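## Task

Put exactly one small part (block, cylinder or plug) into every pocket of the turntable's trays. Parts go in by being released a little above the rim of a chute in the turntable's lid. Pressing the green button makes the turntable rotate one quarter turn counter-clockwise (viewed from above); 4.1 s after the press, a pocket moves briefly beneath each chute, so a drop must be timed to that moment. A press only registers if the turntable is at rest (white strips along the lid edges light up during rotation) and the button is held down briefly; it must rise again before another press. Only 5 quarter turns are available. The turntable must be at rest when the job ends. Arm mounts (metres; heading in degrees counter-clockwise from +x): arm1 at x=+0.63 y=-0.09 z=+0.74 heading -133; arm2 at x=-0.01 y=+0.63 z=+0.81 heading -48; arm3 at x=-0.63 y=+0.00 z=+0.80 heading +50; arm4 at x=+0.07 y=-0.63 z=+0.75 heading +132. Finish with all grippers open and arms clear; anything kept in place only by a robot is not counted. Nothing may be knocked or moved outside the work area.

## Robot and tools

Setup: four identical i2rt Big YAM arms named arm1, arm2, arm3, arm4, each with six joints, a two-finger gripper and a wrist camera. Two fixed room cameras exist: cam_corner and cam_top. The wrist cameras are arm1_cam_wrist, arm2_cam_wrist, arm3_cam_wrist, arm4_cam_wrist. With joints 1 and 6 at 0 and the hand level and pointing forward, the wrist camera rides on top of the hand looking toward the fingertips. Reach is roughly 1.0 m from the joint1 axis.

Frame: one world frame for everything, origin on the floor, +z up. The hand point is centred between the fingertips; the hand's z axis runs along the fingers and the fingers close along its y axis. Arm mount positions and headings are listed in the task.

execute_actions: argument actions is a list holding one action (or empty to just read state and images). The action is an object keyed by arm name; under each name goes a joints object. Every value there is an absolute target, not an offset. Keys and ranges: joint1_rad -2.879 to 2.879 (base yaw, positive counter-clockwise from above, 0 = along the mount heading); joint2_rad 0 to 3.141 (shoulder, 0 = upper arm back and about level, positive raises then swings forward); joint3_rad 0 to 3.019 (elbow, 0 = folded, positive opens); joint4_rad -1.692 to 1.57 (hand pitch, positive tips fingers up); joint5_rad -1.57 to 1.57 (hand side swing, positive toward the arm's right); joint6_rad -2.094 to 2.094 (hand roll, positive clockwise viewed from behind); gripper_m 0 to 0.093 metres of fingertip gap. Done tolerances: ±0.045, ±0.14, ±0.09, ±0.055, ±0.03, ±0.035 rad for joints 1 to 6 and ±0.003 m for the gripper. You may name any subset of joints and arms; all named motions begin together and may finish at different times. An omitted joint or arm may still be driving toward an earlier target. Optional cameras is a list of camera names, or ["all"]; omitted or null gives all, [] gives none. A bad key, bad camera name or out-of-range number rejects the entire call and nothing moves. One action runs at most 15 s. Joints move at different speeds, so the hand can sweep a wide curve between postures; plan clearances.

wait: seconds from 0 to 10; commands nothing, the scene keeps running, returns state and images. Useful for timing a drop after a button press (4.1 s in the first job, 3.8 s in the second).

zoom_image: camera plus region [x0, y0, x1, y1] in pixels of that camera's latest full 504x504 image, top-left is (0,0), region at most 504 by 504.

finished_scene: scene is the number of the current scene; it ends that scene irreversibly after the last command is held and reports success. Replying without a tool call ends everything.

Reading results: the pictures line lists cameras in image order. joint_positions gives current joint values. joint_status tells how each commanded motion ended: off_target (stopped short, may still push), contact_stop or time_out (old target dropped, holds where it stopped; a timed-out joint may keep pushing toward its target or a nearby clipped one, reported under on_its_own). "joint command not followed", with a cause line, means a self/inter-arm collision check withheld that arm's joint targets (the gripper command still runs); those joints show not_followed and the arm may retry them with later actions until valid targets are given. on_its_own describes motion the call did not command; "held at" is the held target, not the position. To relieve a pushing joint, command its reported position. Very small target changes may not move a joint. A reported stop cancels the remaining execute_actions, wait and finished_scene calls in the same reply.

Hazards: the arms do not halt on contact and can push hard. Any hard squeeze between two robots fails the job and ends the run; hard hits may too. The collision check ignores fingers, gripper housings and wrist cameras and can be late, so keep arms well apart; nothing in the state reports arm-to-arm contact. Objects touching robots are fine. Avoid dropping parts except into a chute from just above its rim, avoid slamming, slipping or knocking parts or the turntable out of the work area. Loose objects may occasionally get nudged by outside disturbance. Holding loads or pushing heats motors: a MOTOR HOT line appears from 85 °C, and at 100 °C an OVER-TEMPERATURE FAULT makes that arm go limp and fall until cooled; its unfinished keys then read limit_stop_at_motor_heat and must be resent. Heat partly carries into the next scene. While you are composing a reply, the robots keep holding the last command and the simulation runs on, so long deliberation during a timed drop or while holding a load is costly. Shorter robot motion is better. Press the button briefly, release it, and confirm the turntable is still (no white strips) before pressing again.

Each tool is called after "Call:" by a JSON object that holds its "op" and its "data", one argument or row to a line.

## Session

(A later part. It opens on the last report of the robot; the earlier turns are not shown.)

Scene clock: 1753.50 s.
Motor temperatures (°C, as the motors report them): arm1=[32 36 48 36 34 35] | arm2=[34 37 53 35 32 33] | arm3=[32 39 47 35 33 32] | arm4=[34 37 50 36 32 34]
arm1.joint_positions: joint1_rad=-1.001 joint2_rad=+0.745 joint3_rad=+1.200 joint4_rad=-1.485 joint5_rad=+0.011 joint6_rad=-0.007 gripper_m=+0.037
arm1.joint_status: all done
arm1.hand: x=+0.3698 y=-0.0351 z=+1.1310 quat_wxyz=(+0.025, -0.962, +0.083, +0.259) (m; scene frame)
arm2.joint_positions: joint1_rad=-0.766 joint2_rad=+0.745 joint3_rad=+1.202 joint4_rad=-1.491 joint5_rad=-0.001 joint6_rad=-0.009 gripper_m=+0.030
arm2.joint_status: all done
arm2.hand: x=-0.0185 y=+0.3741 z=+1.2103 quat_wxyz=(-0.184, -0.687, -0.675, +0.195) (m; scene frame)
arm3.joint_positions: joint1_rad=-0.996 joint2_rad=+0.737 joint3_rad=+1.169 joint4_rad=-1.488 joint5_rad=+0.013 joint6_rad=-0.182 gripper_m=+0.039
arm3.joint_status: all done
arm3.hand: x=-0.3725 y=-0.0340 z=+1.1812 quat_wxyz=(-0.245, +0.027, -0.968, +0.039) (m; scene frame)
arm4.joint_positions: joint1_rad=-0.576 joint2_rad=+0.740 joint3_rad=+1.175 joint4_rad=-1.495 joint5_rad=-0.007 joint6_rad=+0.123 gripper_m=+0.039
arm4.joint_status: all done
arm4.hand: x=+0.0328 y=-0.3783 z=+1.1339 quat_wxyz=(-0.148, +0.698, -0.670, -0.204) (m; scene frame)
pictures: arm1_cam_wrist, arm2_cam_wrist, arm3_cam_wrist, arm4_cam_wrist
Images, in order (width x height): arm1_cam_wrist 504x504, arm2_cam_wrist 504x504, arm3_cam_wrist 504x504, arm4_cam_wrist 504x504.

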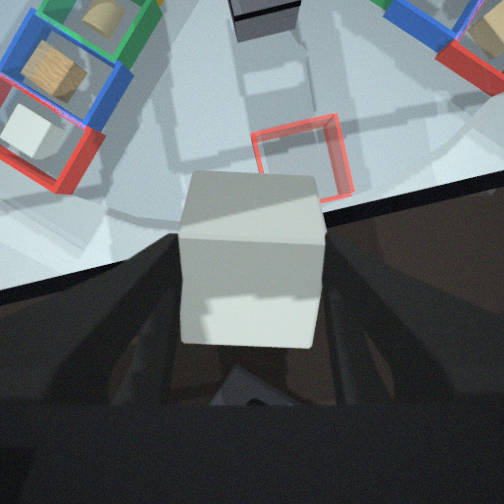

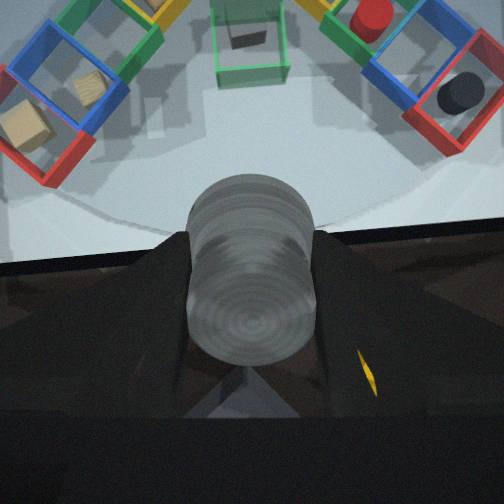

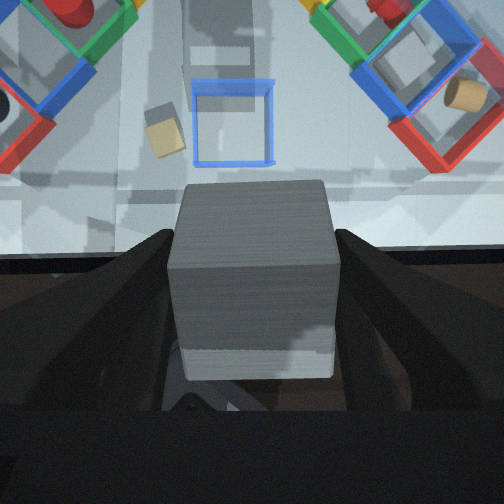

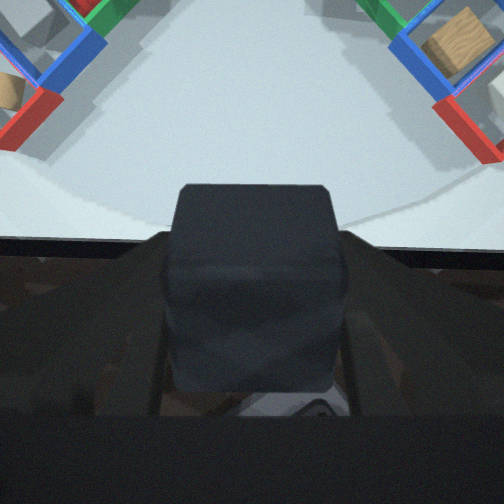

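Call:
{"op": "execute_actions", "data": {
  "actions": [
    {"arm1":{"joints":{"joint2_rad":1.0,"joint3_rad":1.325,"joint4_rad":-1.295}},"arm2":{"joints":{"joint3_rad":1.112,"joint4_rad":-1.088}},"arm3":{"joints":{"joint3_rad":0.942,"joint4_rad":-1.185}},"arm4":{"joints":{"joint3_rad":1.41,"joint4_rad":-1.268}}}
  ],
  "cameras": []
}}

Call:
{"op": "execute_actions", "data": {
  "actions": [
    {"arm1":{"joints":{"joint2_rad":1.345}},"arm2":{"joints":{"joint2_rad":1.46}},"arm3":{"joints":{"joint2_rad":1.248}},"arm4":{"joints":{"joint2_rad":1.45}}}
  ]
}}

Scene clock: 1777.93 s.
Motor temperatures (°C, as the motors report them): arm1=[32 35 49 36 34 35] | arm2=[34 36 54 35 32 33] | arm3=[32 38 49 35 33 32] | arm4=[34 36 52 36 32 34]
arm1.joint_positions: joint1_rad=-1.001 joint2_rad=+1.012 joint3_rad=+1.290 joint4_rad=-1.316 joint5_rad=+0.011 joint6_rad=-0.007 gripper_m=+0.037
arm1.joint_status: all done
arm1.hand: x=+0.2600 y=-0.0159 z=+1.1154 quat_wxyz=(+0.025, -0.963, +0.083, +0.255) (m; scene frame)
arm2.joint_positions: joint1_rad=-0.766 joint2_rad=+0.742 joint3_rad=+1.102 joint4_rad=-1.110 joint5_rad=-0.001 joint6_rad=-0.009 gripper_m=+0.030
arm2.joint_status: all done
arm2.hand: x=-0.0205 y=+0.3063 z=+1.2194 quat_wxyz=(-0.276, -0.653, -0.642, +0.291) (m; scene frame)
arm3.joint_positions: joint1_rad=-0.996 joint2_rad=+0.744 joint3_rad=+0.927 joint4_rad=-1.216 joint5_rad=+0.013 joint6_rad=-0.182 gripper_m=+0.039
arm3.joint_status: all done
arm3.hand: x=-0.3380 y=-0.0373 z=+1.0948 quat_wxyz=(-0.256, +0.027, -0.966, +0.041) (m; scene frame)
arm4.joint_positions: joint1_rad=-0.576 joint2_rad=+0.735 joint3_rad=+1.369 joint4_rad=-1.285 joint5_rad=-0.007 joint6_rad=+0.123 gripper_m=+0.039
arm4.joint_status: all done
arm4.hand: x=+0.0271 y=-0.3434 z=+1.2637 quat_wxyz=(-0.263, +0.647, -0.620, -0.357) (m; scene frame)
pictures: none
No camera images: the call's "cameras" was empty. Leave "cameras" out to get every camera's image.

Scene clock: 1779.37 s.
Motor temperatures (°C, as the motors report them): arm1=[32 35 50 36 34 35] | arm2=[34 36 54 35 32 33] | arm3=[32 38 49 35 33 32] | arm4=[34 36 53 36 32 34]
arm1.joint_positions: joint1_rad=-1.001 joint2_rad=+1.357 joint3_rad=+1.290 joint4_rad=-1.310 joint5_rad=+0.011 joint6_rad=-0.007 gripper_m=+0.037
arm1.joint_status: all done
arm1.hand: x=+0.1973 y=-0.0060 z=+0.9820 quat_wxyz=(+0.010, -0.992, +0.084, +0.089) (m; scene frame)
arm2.joint_positions: joint1_rad=-0.766 joint2_rad=+1.466 joint3_rad=+1.102 joint4_rad=-1.100 joint5_rad=-0.001 joint6_rad=-0.009 gripper_m=+0.030
arm2.joint_status: all done
arm2.hand: x=-0.0257 y=+0.1979 z=+0.9503 quat_wxyz=(-0.036, -0.713, -0.699, +0.043) (m; scene frame)
arm3.joint_positions: joint1_rad=-0.996 joint2_rad=+1.260 joint3_rad=+0.927 joint4_rad=-1.202 joint5_rad=+0.013 joint6_rad=-0.182 gripper_m=+0.039
arm3.joint_status: all done
arm3.hand: x=-0.2905 y=-0.0417 z=+0.9401 quat_wxyz=(-0.011, +0.031, -0.999, +0.004) (m; scene frame)
arm4.joint_positions: joint1_rad=-0.576 joint2_rad=+1.474 joint3_rad=+1.369 joint4_rad=-1.277 joint5_rad=-0.007 joint6_rad=+0.123 gripper_m=+0.039
arm4.joint_status: all done
arm4.hand: x=-0.0037 y=-0.1573 z=+0.9834 quat_wxyz=(-0.053, +0.718, -0.690, -0.077) (m; scene frame)
pictures: arm1_cam_wrist, arm2_cam_wrist, arm3_cam_wrist, arm4_cam_wrist, cam_corner, cam_top
Images, in order (width x height): arm1_cam_wrist 504x504, arm2_cam_wrist 504x504, arm3_cam_wrist 504x504, arm4_cam_wrist 504x504, cam_corner 504x504, cam_top 504x504.

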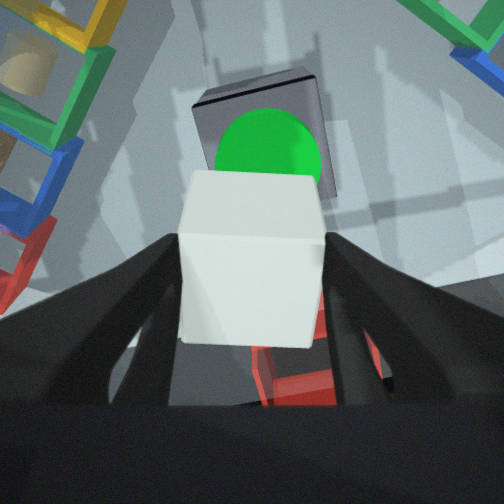

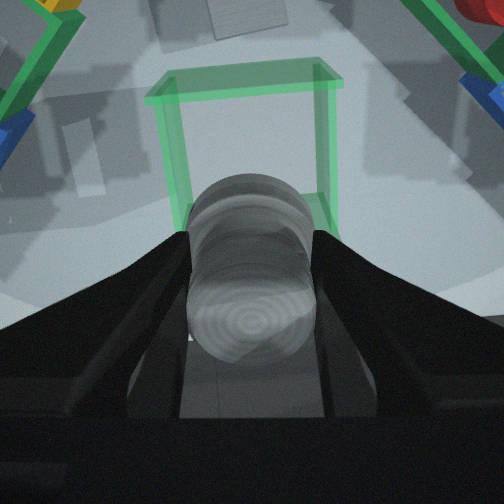

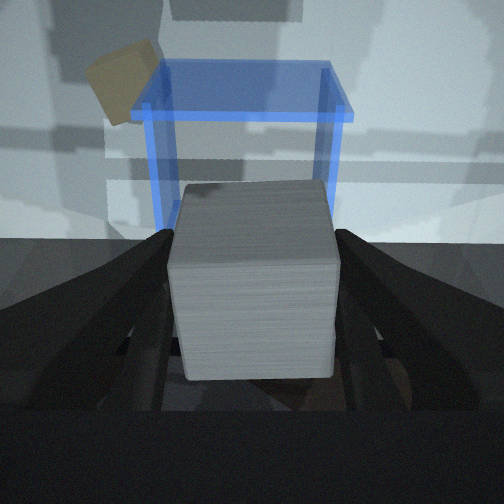

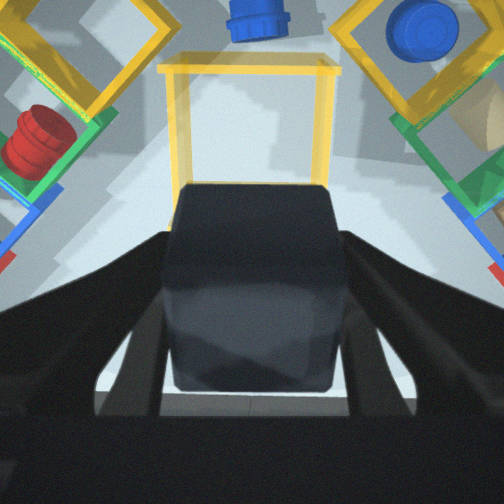

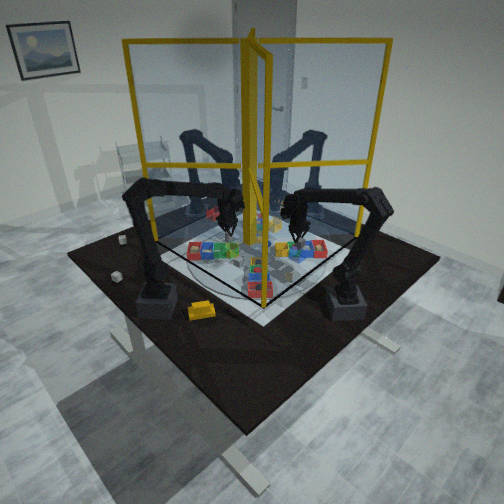

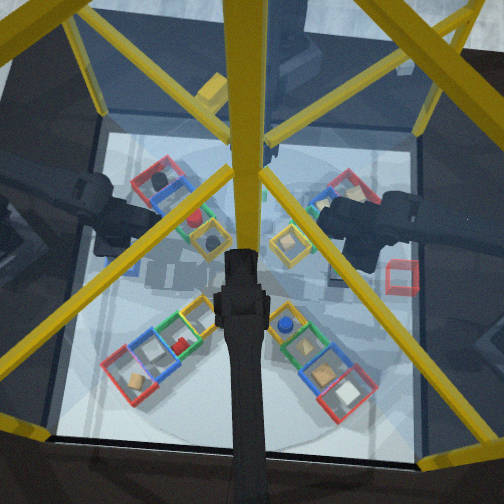

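Call:
{"op": "execute_actions", "data": {
  "actions": [
    {"arm3":{"joints":{"joint1_rad":-0.978,"joint4_rad":-1.158}},"arm4":{"joints":{"joint2_rad":1.545}}}
  ],
  "cameras": ["arm3_cam_wrist","arm4_cam_wrist","cam_top","cam_corner"]
}}

Scene clock: 1789.43 s.
Motor temperatures (°C, as the motors report them): arm1=[32 36 51 36 34 35] | arm2=[34 37 55 35 32 33] | arm3=[32 38 48 35 33 32] | arm4=[34 37 53 36 32 34]
arm1.joint_positions: joint1_rad=-1.001 joint2_rad=+1.357 joint3_rad=+1.290 joint4_rad=-1.310 joint5_rad=+0.011 joint6_rad=-0.007 gripper_m=+0.037
arm1.joint_status: not commanded
arm1.hand: x=+0.1973 y=-0.0060 z=+0.9820 quat_wxyz=(+0.010, -0.992, +0.084, +0.089) (m; scene frame)
arm2.joint_positions: joint1_rad=-0.766 joint2_rad=+1.466 joint3_rad=+1.102 joint4_rad=-1.100 joint5_rad=-0.001 joint6_rad=-0.009 gripper_m=+0.030
arm2.joint_status: not commanded
arm2.hand: x=-0.0257 y=+0.1979 z=+0.9503 quat_wxyz=(-0.036, -0.713, -0.699, +0.043) (m; scene frame)
arm3.joint_positions: joint1_rad=-0.985 joint2_rad=+1.260 joint3_rad=+0.927 joint4_rad=-1.177 joint5_rad=+0.013 joint6_rad=-0.182 gripper_m=+0.039
arm3.joint_status: all done
arm3.hand: x=-0.2840 y=-0.0387 z=+0.9403 quat_wxyz=(-0.023, +0.036, -0.999, +0.005) (m; scene frame)
arm4.joint_positions: joint1_rad=-0.576 joint2_rad=+1.554 joint3_rad=+1.369 joint4_rad=-1.277 joint5_rad=-0.007 joint6_rad=+0.123 gripper_m=+0.039
arm4.joint_status: all done
arm4.hand: x=-0.0048 y=-0.1508 z=+0.9467 quat_wxyz=(-0.029, +0.720, -0.692, -0.045) (m; scene frame)
pictures: arm3_cam_wrist, arm4_cam_wrist, cam_corner, cam_top
Images, in order (width x height): arm3_cam_wrist 504x504, arm4_cam_wrist 504x504, cam_corner 504x504, cam_top 504x504.

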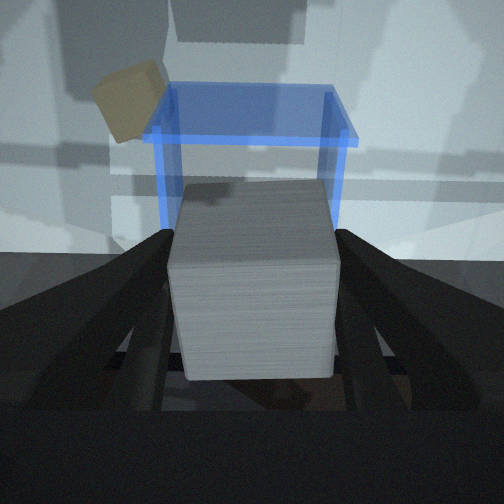

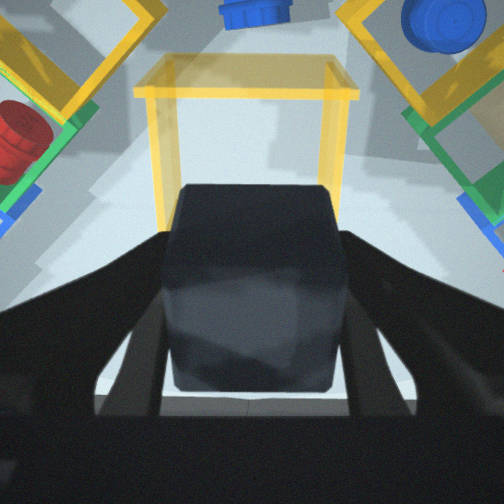

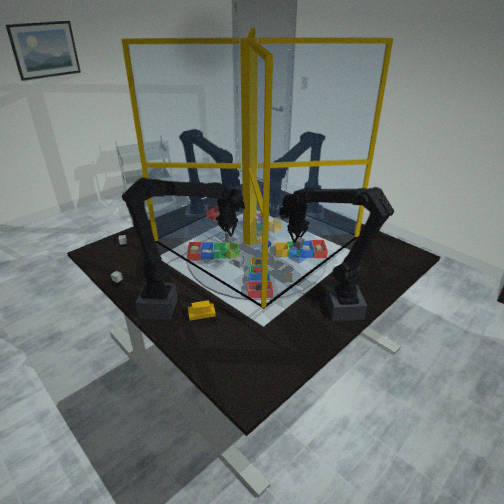

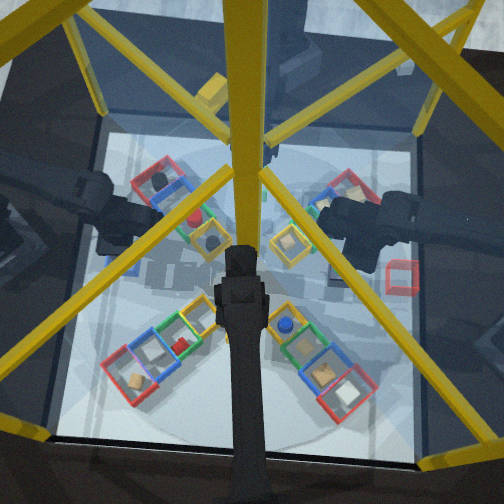

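Call:
{"op": "execute_actions", "data": {
  "actions": [
    {"arm4":{"joints":{"joint4_rad":-1.213,"joint1_rad":-0.56}}}
  ],
  "cameras": ["arm4_cam_wrist","cam_top","cam_corner"]
}}

Scene clock: 1799.23 s.
Motor temperatures (°C, as the motors report them): arm1=[32 36 52 36 34 35] | arm2=[34 37 55 35 32 33] | arm3=[32 38 48 35 33 32] | arm4=[34 37 54 36 32 34]
arm1.joint_positions: joint1_rad=-1.001 joint2_rad=+1.357 joint3_rad=+1.290 joint4_rad=-1.310 joint5_rad=+0.011 joint6_rad=-0.007 gripper_m=+0.037
arm1.joint_status: not commanded
arm1.hand: x=+0.1973 y=-0.0060 z=+0.9820 quat_wxyz=(+0.010, -0.992, +0.084, +0.089) (m; scene frame)
arm2.joint_positions: joint1_rad=-0.766 joint2_rad=+1.466 joint3_rad=+1.102 joint4_rad=-1.100 joint5_rad=-0.001 joint6_rad=-0.009 gripper_m=+0.030
arm2.joint_status: not commanded
arm2.hand: x=-0.0257 y=+0.1979 z=+0.9503 quat_wxyz=(-0.036, -0.713, -0.699, +0.043) (m; scene frame)
arm3.joint_positions: joint1_rad=-0.985 joint2_rad=+1.260 joint3_rad=+0.927 joint4_rad=-1.177 joint5_rad=+0.013 joint6_rad=-0.182 gripper_m=+0.039
arm3.joint_status: not commanded
arm3.hand: x=-0.2840 y=-0.0387 z=+0.9403 quat_wxyz=(-0.023, +0.036, -0.999, +0.005) (m; scene frame)
arm4.joint_positions: joint1_rad=-0.573 joint2_rad=+1.554 joint3_rad=+1.369 joint4_rad=-1.226 joint5_rad=-0.007 joint6_rad=+0.123 gripper_m=+0.039
arm4.joint_status: all done
arm4.hand: x=-0.0085 y=-0.1387 z=+0.9483 quat_wxyz=(-0.044, +0.720, -0.689, -0.066) (m; scene frame)
pictures: arm4_cam_wrist, cam_corner, cam_top
Images, in order (width x height): arm4_cam_wrist 504x504, cam_corner 504x504, cam_top 504x504.

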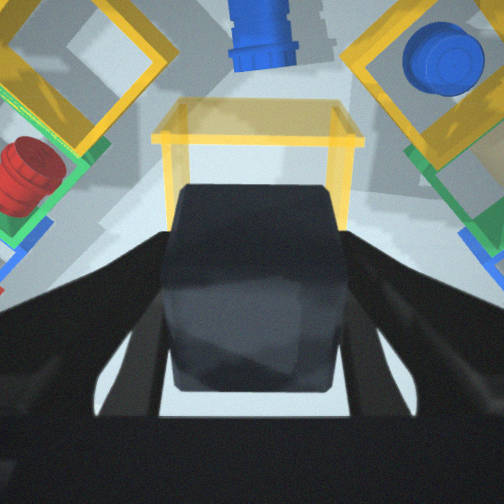

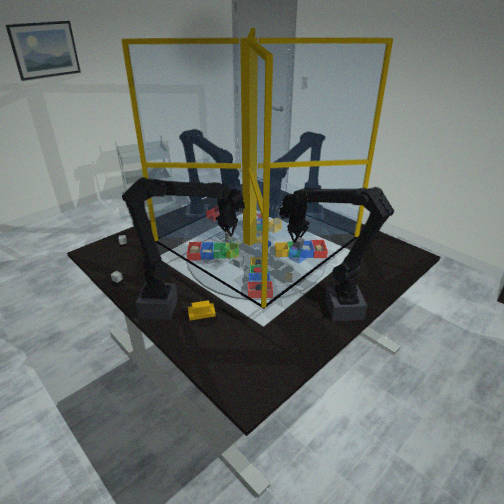

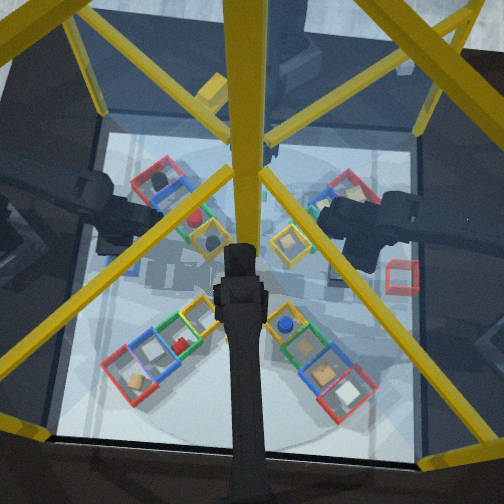

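Call:
{"op": "execute_actions", "data": {
  "actions": [
    {"arm1":{"joints":{"joint2_rad":1.5}}}
  ],
  "cameras": ["cam_top"]
}}

Call:
{"op": "execute_actions", "data": {
  "actions": [
    {"arm1":{"joints":{"joint2_rad":1.17}}}
  ],
  "cameras": ["cam_top"]
}}

Call:
{"op": "wait", "data": {
  "seconds": 1.93
}}

Call:
{"op": "execute_actions", "data": {
  "actions": [
    {"arm4":{"joints":{"gripper_m":0.065}},"arm2":{"joints":{"gripper_m":0.065}},"arm3":{"joints":{"gripper_m":0.065}}}
  ]
}}

Scene clock: 1810.53 s.
Motor temperatures (°C, as the motors report them): arm1=[32 36 52 36 34 35] | arm2=[34 37 55 35 32 33] | arm3=[32 38 48 35 33 32] | arm4=[34 37 54 36 32 34]
arm1.joint_positions: joint1_rad=-1.001 joint2_rad=+1.451 joint3_rad=+1.319 joint4_rad=-1.304 joint5_rad=+0.010 joint6_rad=-0.006 gripper_m=+0.037
arm1.joint_status: all done
arm1.hand: x=+0.1785 y=-0.0031 z=+0.9543 quat_wxyz=(+0.006, -0.995, +0.084, +0.060) (m; scene frame)
arm2.joint_positions: joint1_rad=-0.766 joint2_rad=+1.466 joint3_rad=+1.102 joint4_rad=-1.100 joint5_rad=-0.001 joint6_rad=-0.009 gripper_m=+0.030
arm2.joint_status: not commanded
arm2.hand: x=-0.0257 y=+0.1979 z=+0.9503 quat_wxyz=(-0.036, -0.713, -0.699, +0.043) (m; scene frame)
arm3.joint_positions: joint1_rad=-0.985 joint2_rad=+1.260 joint3_rad=+0.927 joint4_rad=-1.177 joint5_rad=+0.013 joint6_rad=-0.182 gripper_m=+0.039
arm3.joint_status: not commanded
arm3.hand: x=-0.2840 y=-0.0387 z=+0.9403 quat_wxyz=(-0.023, +0.036, -0.999, +0.005) (m; scene frame)
arm4.joint_positions: joint1_rad=-0.573 joint2_rad=+1.554 joint3_rad=+1.369 joint4_rad=-1.226 joint5_rad=-0.007 joint6_rad=+0.123 gripper_m=+0.039
arm4.joint_status: not commanded
arm4.hand: x=-0.0085 y=-0.1387 z=+0.9483 quat_wxyz=(-0.044, +0.720, -0.689, -0.066) (m; scene frame)
pictures: cam_top
Images, in order (width x height): cam_top 504x504.

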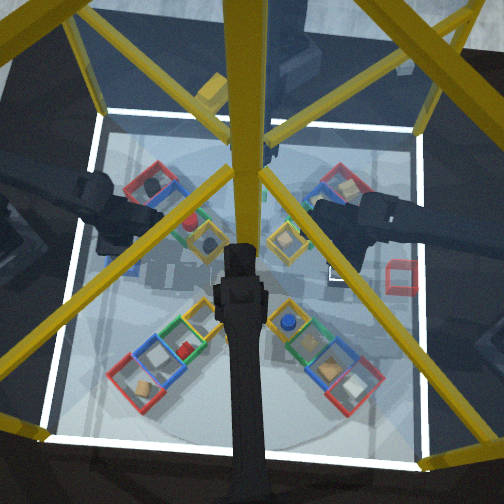

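Scene clock: 1811.90 s.
Motor temperatures (°C, as the motors report them): arm1=[32 36 52 36 34 35] | arm2=[34 37 55 35 32 33] | arm3=[32 38 48 35 33 32] | arm4=[34 38 54 36 32 34]
arm1.joint_positions: joint1_rad=-1.001 joint2_rad=+1.163 joint3_rad=+1.319 joint4_rad=-1.302 joint5_rad=+0.010 joint6_rad=-0.006 gripper_m=+0.037
arm1.joint_status: all done
arm1.hand: x=+0.2194 y=-0.0094 z=+1.0746 quat_wxyz=(+0.019, -0.976, +0.084, +0.202) (m; scene frame)
arm2.joint_positions: joint1_rad=-0.766 joint2_rad=+1.466 joint3_rad=+1.102 joint4_rad=-1.100 joint5_rad=-0.001 joint6_rad=-0.009 gripper_m=+0.030
arm2.joint_status: not commanded
arm2.hand: x=-0.0257 y=+0.1979 z=+0.9503 quat_wxyz=(-0.036, -0.713, -0.699, +0.043) (m; scene frame)
arm3.joint_positions: joint1_rad=-0.985 joint2_rad=+1.260 joint3_rad=+0.927 joint4_rad=-1.177 joint5_rad=+0.013 joint6_rad=-0.182 gripper_m=+0.039
arm3.joint_status: not commanded
arm3.hand: x=-0.2840 y=-0.0387 z=+0.9403 quat_wxyz=(-0.023, +0.036, -0.999, +0.005) (m; scene frame)
arm4.joint_positions: joint1_rad=-0.573 joint2_rad=+1.554 joint3_rad=+1.369 joint4_rad=-1.226 joint5_rad=-0.007 joint6_rad=+0.123 gripper_m=+0.039
arm4.joint_status: not commanded
arm4.hand: x=-0.0085 y=-0.1387 z=+0.9483 quat_wxyz=(-0.044, +0.720, -0.689, -0.066) (m; scene frame)
pictures: cam_top
Images, in order (width x height): cam_top 504x504.

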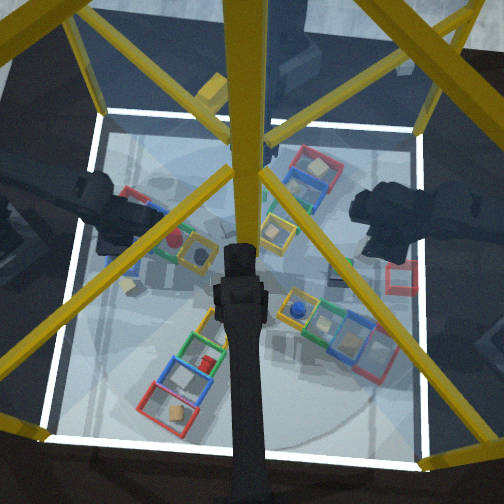

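Scene clock: 1813.83 s.
Motor temperatures (°C, as the motors report them): arm1=[32 36 52 36 34 35] | arm2=[34 37 55 35 32 33] | arm3=[32 38 48 35 33 32] | arm4=[34 38 54 36 32 34]
arm1.joint_positions: joint1_rad=-1.001 joint2_rad=+1.163 joint3_rad=+1.319 joint4_rad=-1.302 joint5_rad=+0.010 joint6_rad=-0.006 gripper_m=+0.037
arm1.joint_status: all done
arm1.hand: x=+0.2194 y=-0.0094 z=+1.0746 quat_wxyz=(+0.019, -0.976, +0.084, +0.202) (m; scene frame)
arm2.joint_positions: joint1_rad=-0.766 joint2_rad=+1.466 joint3_rad=+1.102 joint4_rad=-1.100 joint5_rad=-0.001 joint6_rad=-0.009 gripper_m=+0.030
arm2.joint_status: not commanded
arm2.hand: x=-0.0257 y=+0.1979 z=+0.9503 quat_wxyz=(-0.036, -0.713, -0.699, +0.043) (m; scene frame)
arm3.joint_positions: joint1_rad=-0.985 joint2_rad=+1.260 joint3_rad=+0.927 joint4_rad=-1.177 joint5_rad=+0.013 joint6_rad=-0.182 gripper_m=+0.039
arm3.joint_status: not commanded
arm3.hand: x=-0.2840 y=-0.0387 z=+0.9403 quat_wxyz=(-0.023, +0.036, -0.999, +0.005) (m; scene frame)
arm4.joint_positions: joint1_rad=-0.573 joint2_rad=+1.554 joint3_rad=+1.369 joint4_rad=-1.226 joint5_rad=-0.007 joint6_rad=+0.123 gripper_m=+0.039
arm4.joint_status: not commanded
arm4.hand: x=-0.0085 y=-0.1387 z=+0.9483 quat_wxyz=(-0.044, +0.720, -0.689, -0.066) (m; scene frame)
wait: 1.93 s; at rest by 0.27 s
pictures: arm1_cam_wrist, arm2_cam_wrist, arm3_cam_wrist, arm4_cam_wrist, cam_corner, cam_top
Images, in order (width x height): arm1_cam_wrist 504x504, arm2_cam_wrist 504x504, arm3_cam_wrist 504x504, arm4_cam_wrist 504x504, cam_corner 504x504, cam_top 504x504.

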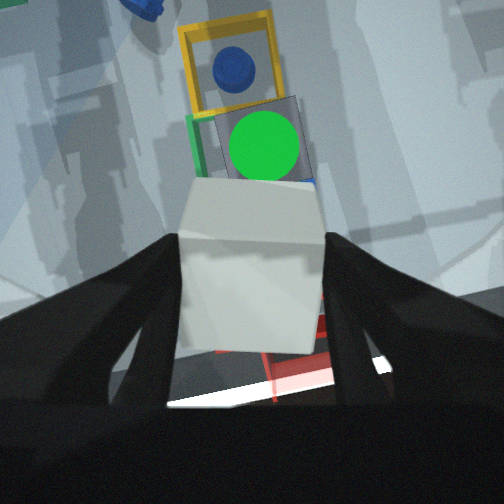

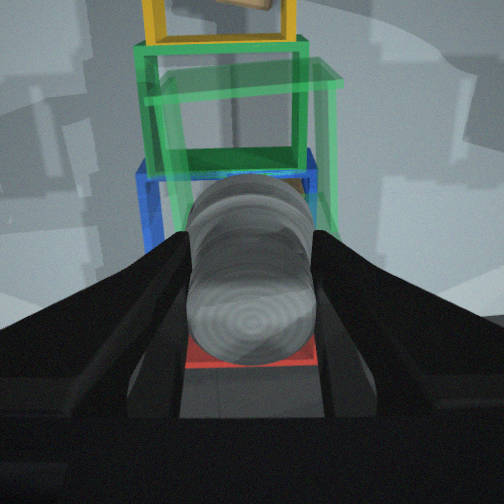

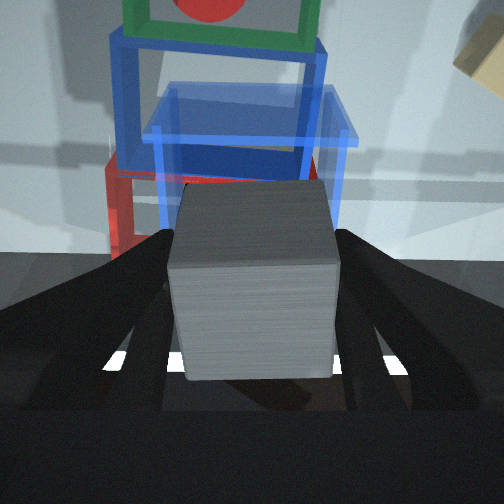

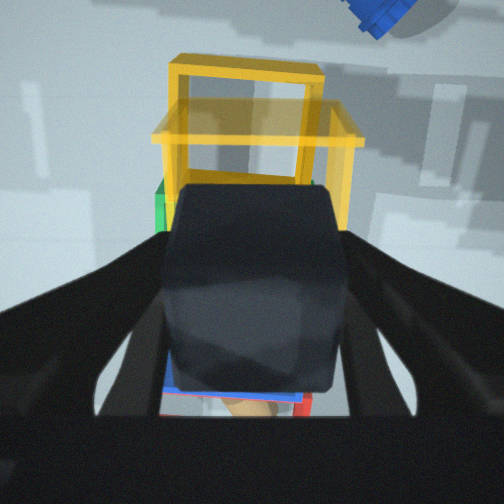

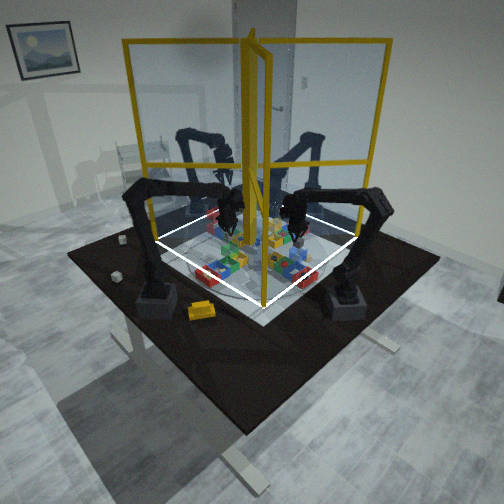

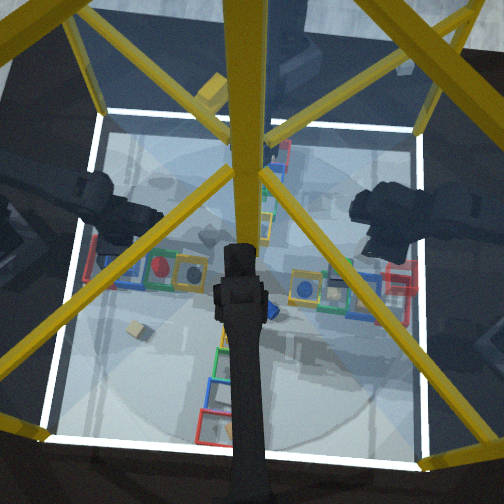

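Scene clock: 1814.43 s.
Motor temperatures (°C, as the motors report them): arm1=[32 36 52 36 34 35] | arm2=[34 37 55 35 32 33] | arm3=[32 38 48 35 33 32] | arm4=[34 38 54 36 32 34]
arm1.joint_positions: joint1_rad=-1.001 joint2_rad=+1.163 joint3_rad=+1.319 joint4_rad=-1.302 joint5_rad=+0.010 joint6_rad=-0.006 gripper_m=+0.037
arm1.joint_status: not commanded
arm1.hand: x=+0.2194 y=-0.0094 z=+1.0746 quat_wxyz=(+0.019, -0.976, +0.084, +0.202) (m; scene frame)
arm2.joint_positions: joint1_rad=-0.766 joint2_rad=+1.466 joint3_rad=+1.102 joint4_rad=-1.100 joint5_rad=-0.001 joint6_rad=-0.009 gripper_m=+0.065
arm2.joint_status: all done
arm2.hand: x=-0.0257 y=+0.1979 z=+0.9504 quat_wxyz=(-0.037, -0.713, -0.699, +0.043) (m; scene frame)
arm3.joint_positions: joint1_rad=-0.985 joint2_rad=+1.260 joint3_rad=+0.927 joint4_rad=-1.177 joint5_rad=+0.013 joint6_rad=-0.181 gripper_m=+0.065
arm3.joint_status: all done
arm3.hand: x=-0.2840 y=-0.0387 z=+0.9403 quat_wxyz=(-0.023, +0.036, -0.999, +0.005) (m; scene frame)
arm4.joint_positions: joint1_rad=-0.573 joint2_rad=+1.554 joint3_rad=+1.369 joint4_rad=-1.226 joint5_rad=-0.007 joint6_rad=+0.123 gripper_m=+0.065
arm4.joint_status: all done
arm4.hand: x=-0.0085 y=-0.1387 z=+0.9483 quat_wxyz=(-0.044, +0.720, -0.689, -0.066) (m; scene frame)
pictures: arm1_cam_wrist, arm2_cam_wrist, arm3_cam_wrist, arm4_cam_wrist, cam_corner, cam_top
Images, in order (width x height): arm1_cam_wrist 504x504, arm2_cam_wrist 504x504, arm3_cam_wrist 504x504, arm4_cam_wrist 504x504, cam_corner 504x504, cam_top 504x504.

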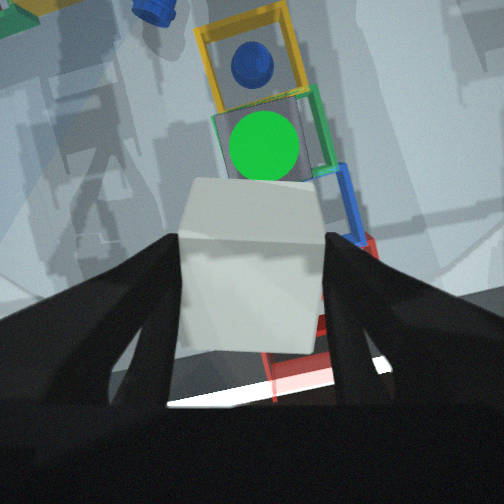

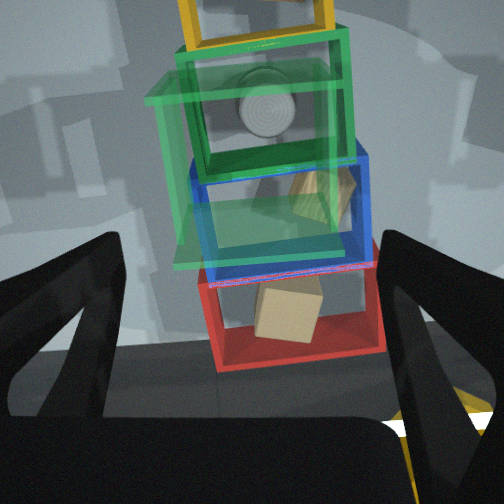

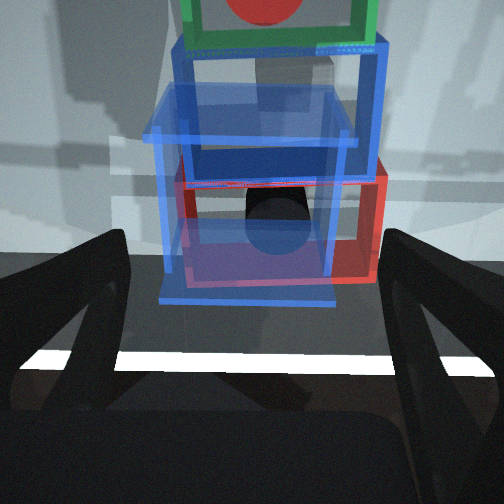

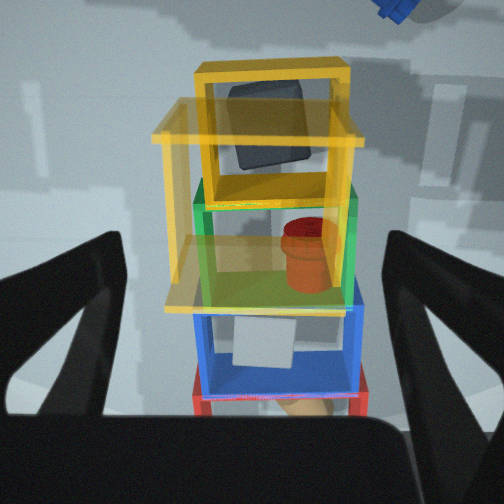

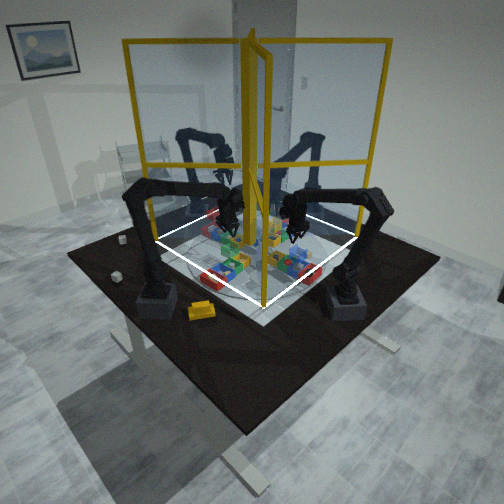

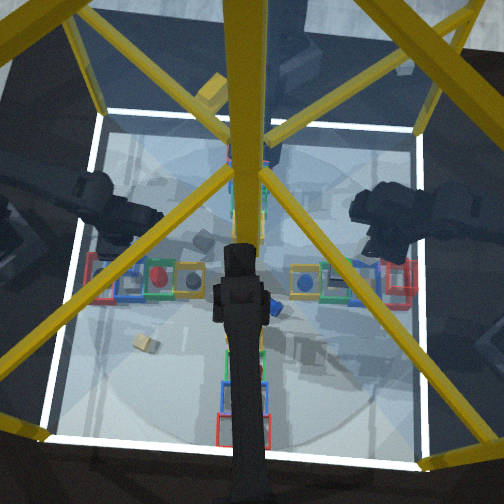

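Call:
{"op": "execute_actions", "data": {
  "actions": [
    {"arm1":{"joints":{"joint2_rad":0.738,"joint3_rad":1.207,"joint4_rad":-1.5}},"arm2":{"joints":{"joint2_rad":0.738,"joint3_rad":1.207,"joint4_rad":-1.5}},"arm3":{"joints":{"joint2_rad":0.738,"joint3_rad":1.207,"joint4_rad":-1.5}},"arm4":{"joints":{"joint2_rad":0.738,"joint3_rad":1.207,"joint4_rad":-1.5}}}
  ],
  "cameras": []
}}

Call:
{"op": "execute_actions", "data": {
  "actions": [
    {"arm1":{"joints":{"joint1_rad":0.6}}}
  ],
  "cameras": []
}}

Call:
{"op": "execute_actions", "data": {
  "actions": [
    {"arm1":{"joints":{"joint2_rad":1.55,"joint3_rad":1.063,"joint4_rad":-0.885}}}
  ],
  "cameras": []
}}

Call:
{"op": "execute_actions", "data": {
  "actions": [
    {"arm1":{"joints":{"joint2_rad":1.705}}}
  ]
}}

Scene clock: 1823.33 s.
Motor temperatures (°C, as the motors report them): arm1=[32 36 51 36 34 35] | arm2=[34 37 55 35 32 33] | arm3=[32 38 48 35 33 32] | arm4=[34 38 54 36 32 34]
arm1.joint_positions: joint1_rad=-1.001 joint2_rad=+0.739 joint3_rad=+1.198 joint4_rad=-1.488 joint5_rad=+0.010 joint6_rad=-0.006 gripper_m=+0.037
arm1.joint_status: all done
arm1.hand: x=+0.3721 y=-0.0357 z=+1.1310 quat_wxyz=(+0.024, -0.962, +0.083, +0.259) (m; scene frame)
arm2.joint_positions: joint1_rad=-0.766 joint2_rad=+0.734 joint3_rad=+1.186 joint4_rad=-1.490 joint5_rad=-0.001 joint6_rad=-0.009 gripper_m=+0.065
arm2.joint_status: all done
arm2.hand: x=-0.0185 y=+0.3774 z=+1.2055 quat_wxyz=(-0.182, -0.688, -0.675, +0.194) (m; scene frame)
arm3.joint_positions: joint1_rad=-0.985 joint2_rad=+0.737 joint3_rad=+1.187 joint4_rad=-1.485 joint5_rad=+0.013 joint6_rad=-0.181 gripper_m=+0.065
arm3.joint_status: all done
arm3.hand: x=-0.3706 y=-0.0315 z=+1.1902 quat_wxyz=(-0.255, +0.032, -0.966, +0.039) (m; scene frame)
arm4.joint_positions: joint1_rad=-0.573 joint2_rad=+0.731 joint3_rad=+1.206 joint4_rad=-1.496 joint5_rad=-0.007 joint6_rad=+0.123 gripper_m=+0.065
arm4.joint_status: all done
arm4.hand: x=+0.0322 y=-0.3796 z=+1.1505 quat_wxyz=(-0.159, +0.696, -0.665, -0.220) (m; scene frame)
pictures: none
No camera images: the call's "cameras" was empty. Leave "cameras" out to get every camera's image.

Scene clock: 1825.13 s.
Motor temperatures (°C, as the motors report them): arm1=[32 36 51 36 34 35] | arm2=[34 37 55 35 32 33] | arm3=[32 38 48 35 33 32] | arm4=[34 37 54 36 32 34]
arm1.joint_positions: joint1_rad=+0.595 joint2_rad=+0.739 joint3_rad=+1.198 joint4_rad=-1.488 joint5_rad=+0.009 joint6_rad=-0.006 gripper_m=+0.037
arm1.joint_status: all done
arm1.hand: x=+0.5846 y=-0.3358 z=+1.1370 quat_wxyz=(-0.179, -0.729, -0.628, +0.204) (m; scene frame)
arm2.joint_positions: joint1_rad=-0.766 joint2_rad=+0.734 joint3_rad=+1.186 joint4_rad=-1.490 joint5_rad=-0.001 joint6_rad=-0.009 gripper_m=+0.065
arm2.joint_status: not commanded
arm2.hand: x=-0.0185 y=+0.3774 z=+1.2055 quat_wxyz=(-0.182, -0.688, -0.675, +0.194) (m; scene frame)
arm3.joint_positions: joint1_rad=-0.985 joint2_rad=+0.737 joint3_rad=+1.187 joint4_rad=-1.485 joint5_rad=+0.013 joint6_rad=-0.181 gripper_m=+0.065
arm3.joint_status: not commanded
arm3.hand: x=-0.3706 y=-0.0315 z=+1.1902 quat_wxyz=(-0.255, +0.032, -0.966, +0.039) (m; scene frame)
arm4.joint_positions: joint1_rad=-0.573 joint2_rad=+0.731 joint3_rad=+1.206 joint4_rad=-1.496 joint5_rad=-0.007 joint6_rad=+0.123 gripper_m=+0.065
arm4.joint_status: not commanded
arm4.hand: x=+0.0322 y=-0.3796 z=+1.1505 quat_wxyz=(-0.159, +0.696, -0.665, -0.220) (m; scene frame)
pictures: none
No camera images: the call's "cameras" was empty. Leave "cameras" out to get every camera's image.

Scene clock: 1826.67 s.
Motor temperatures (°C, as the motors report them): arm1=[32 36 50 36 34 35] | arm2=[34 37 55 35 32 33] | arm3=[32 38 48 35 33 32] | arm4=[34 37 53 36 32 34]
arm1.joint_positions: joint1_rad=+0.595 joint2_rad=+1.550 joint3_rad=+1.064 joint4_rad=-0.903 joint5_rad=+0.009 joint6_rad=-0.006 gripper_m=+0.037
arm1.joint_status: all done
arm1.hand: x=+0.5580 y=-0.5436 z=+0.8341 quat_wxyz=(-0.064, -0.753, -0.651, +0.070) (m; scene frame)
arm2.joint_positions: joint1_rad=-0.766 joint2_rad=+0.734 joint3_rad=+1.186 joint4_rad=-1.490 joint5_rad=-0.001 joint6_rad=-0.009 gripper_m=+0.065
arm2.joint_status: not commanded
arm2.hand: x=-0.0185 y=+0.3774 z=+1.2055 quat_wxyz=(-0.182, -0.688, -0.675, +0.194) (m; scene frame)
arm3.joint_positions: joint1_rad=-0.985 joint2_rad=+0.737 joint3_rad=+1.187 joint4_rad=-1.485 joint5_rad=+0.013 joint6_rad=-0.181 gripper_m=+0.065
arm3.joint_status: not commanded
arm3.hand: x=-0.3706 y=-0.0315 z=+1.1902 quat_wxyz=(-0.255, +0.032, -0.966, +0.039) (m; scene frame)
arm4.joint_positions: joint1_rad=-0.573 joint2_rad=+0.731 joint3_rad=+1.206 joint4_rad=-1.496 joint5_rad=-0.007 joint6_rad=+0.123 gripper_m=+0.065
arm4.joint_status: not commanded
arm4.hand: x=+0.0322 y=-0.3796 z=+1.1505 quat_wxyz=(-0.159, +0.696, -0.665, -0.220) (m; scene frame)
pictures: none
No camera images: the call's "cameras" was empty. Leave "cameras" out to get every camera's image.

Scene clock: 1827.70 s.
Motor temperatures (°C, as the motors report them): arm1=[32 36 50 36 34 35] | arm2=[34 37 56 35 32 33] | arm3=[32 38 48 35 33 32] | arm4=[34 37 53 36 32 34]
arm1.joint_positions: joint1_rad=+0.595 joint2_rad=+1.704 joint3_rad=+1.064 joint4_rad=-0.897 joint5_rad=+0.009 joint6_rad=-0.006 gripper_m=+0.037
arm1.joint_status: all done
arm1.hand: x=+0.5603 y=-0.5345 z=+0.7669 quat_wxyz=(-0.016, -0.756, -0.655, +0.014) (m; scene frame)
arm2.joint_positions: joint1_rad=-0.766 joint2_rad=+0.734 joint3_rad=+1.186 joint4_rad=-1.490 joint5_rad=-0.001 joint6_rad=-0.009 gripper_m=+0.065
arm2.joint_status: not commanded
arm2.hand: x=-0.0185 y=+0.3774 z=+1.2055 quat_wxyz=(-0.182, -0.688, -0.675, +0.194) (m; scene frame)
arm3.joint_positions: joint1_rad=-0.985 joint2_rad=+0.737 joint3_rad=+1.187 joint4_rad=-1.485 joint5_rad=+0.013 joint6_rad=-0.181 gripper_m=+0.065
arm3.joint_status: not commanded
arm3.hand: x=-0.3706 y=-0.0315 z=+1.1902 quat_wxyz=(-0.255, +0.032, -0.966, +0.039) (m; scene frame)
arm4.joint_positions: joint1_rad=-0.573 joint2_rad=+0.731 joint3_rad=+1.206 joint4_rad=-1.496 joint5_rad=-0.007 joint6_rad=+0.123 gripper_m=+0.065
arm4.joint_status: not commanded
arm4.hand: x=+0.0322 y=-0.3796 z=+1.1505 quat_wxyz=(-0.159, +0.696, -0.665, -0.220) (m; scene frame)
pictures: arm1_cam_wrist, arm2_cam_wrist, arm3_cam_wrist, arm4_cam_wrist, cam_corner, cam_top
Images, in order (width x height): arm1_cam_wrist 504x504, arm2_cam_wrist 504x504, arm3_cam_wrist 504x504, arm4_cam_wrist 504x504, cam_corner 504x504, cam_top 504x504.

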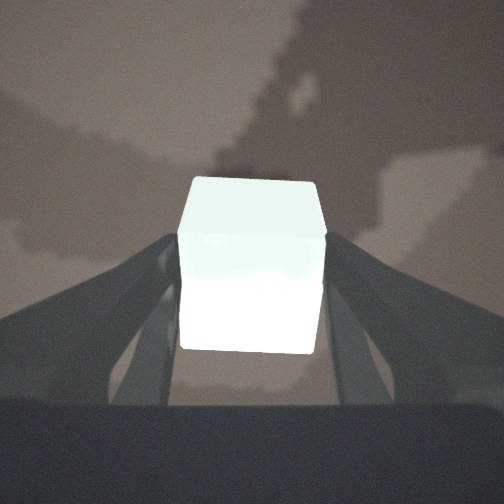

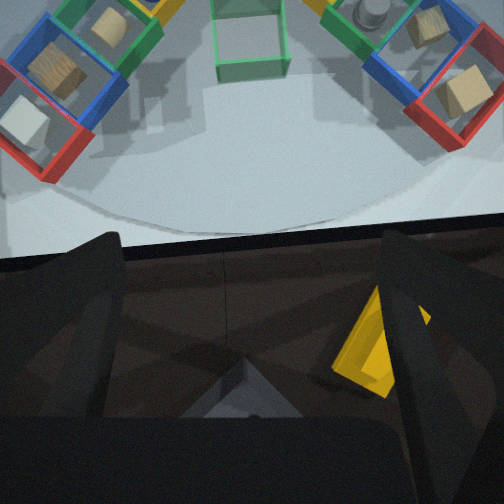

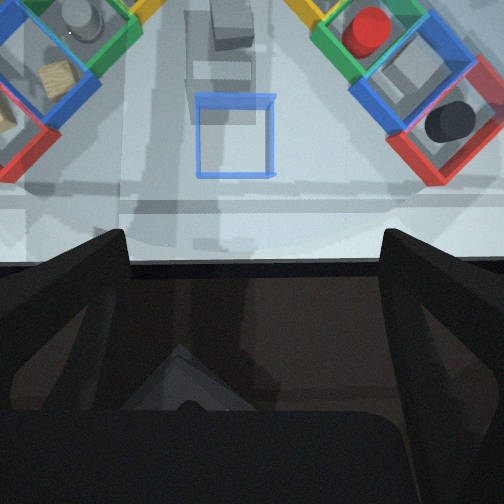

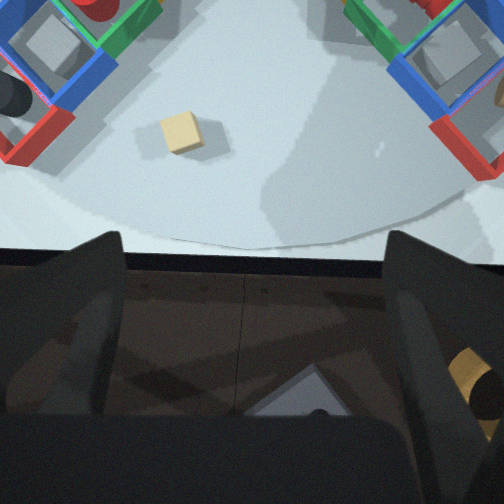

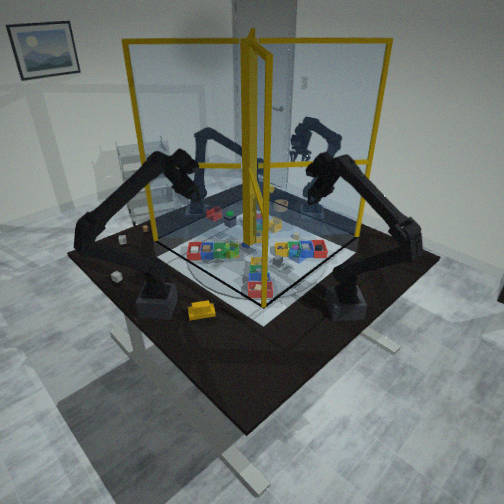

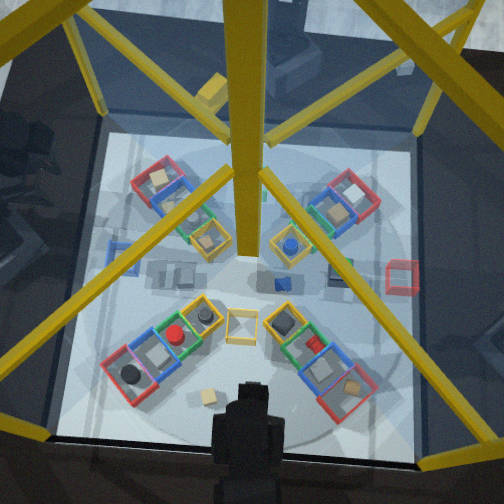

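Call:
{"op": "execute_actions", "data": {
  "actions": [],
  "cameras": ["cam_top","cam_corner"]
}}

Scene clock: 1845.53 s.
Motor temperatures (°C, as the motors report them): arm1=[32 37 48 36 34 35] | arm2=[34 36 56 35 32 33] | arm3=[32 37 48 35 33 32] | arm4=[34 36 51 36 32 34]
arm1.joint_positions: joint1_rad=+0.595 joint2_rad=+1.704 joint3_rad=+1.064 joint4_rad=-0.897 joint5_rad=+0.009 joint6_rad=-0.006 gripper_m=+0.037
arm1.joint_status: all done
arm1.hand: x=+0.5603 y=-0.5345 z=+0.7669 quat_wxyz=(-0.016, -0.756, -0.655, +0.014) (m; scene frame)
arm2.joint_positions: joint1_rad=-0.766 joint2_rad=+0.734 joint3_rad=+1.186 joint4_rad=-1.490 joint5_rad=-0.001 joint6_rad=-0.009 gripper_m=+0.065
arm2.joint_status: not commanded
arm2.hand: x=-0.0185 y=+0.3774 z=+1.2055 quat_wxyz=(-0.182, -0.688, -0.675, +0.194) (m; scene frame)
arm3.joint_positions: joint1_rad=-0.985 joint2_rad=+0.737 joint3_rad=+1.187 joint4_rad=-1.485 joint5_rad=+0.013 joint6_rad=-0.181 gripper_m=+0.065
arm3.joint_status: not commanded
arm3.hand: x=-0.3706 y=-0.0315 z=+1.1902 quat_wxyz=(-0.255, +0.032, -0.966, +0.039) (m; scene frame)
arm4.joint_positions: joint1_rad=-0.573 joint2_rad=+0.731 joint3_rad=+1.206 joint4_rad=-1.496 joint5_rad=-0.007 joint6_rad=+0.123 gripper_m=+0.065
arm4.joint_status: not commanded
arm4.hand: x=+0.0322 y=-0.3796 z=+1.1505 quat_wxyz=(-0.159, +0.696, -0.665, -0.220) (m; scene frame)
pictures: cam_corner, cam_top
Images, in order (width x height): cam_corner 504x504, cam_top 504x504.

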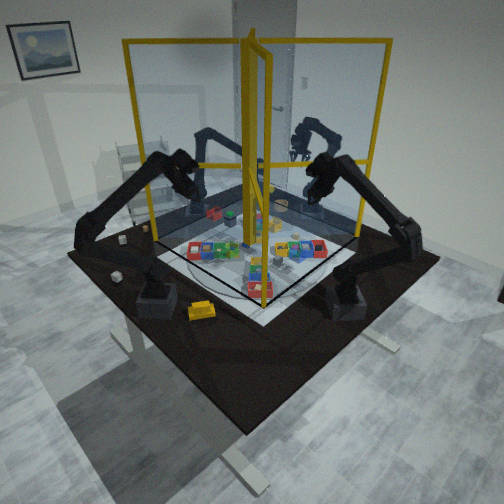

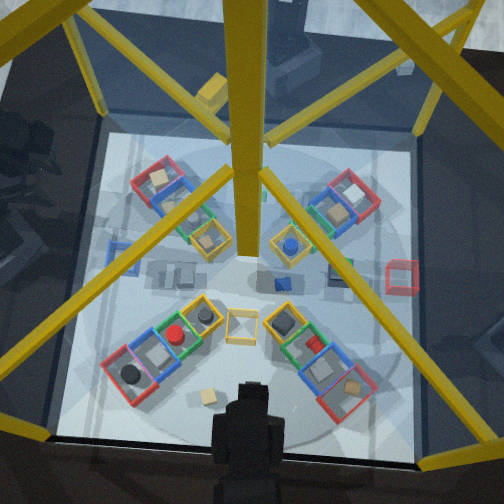

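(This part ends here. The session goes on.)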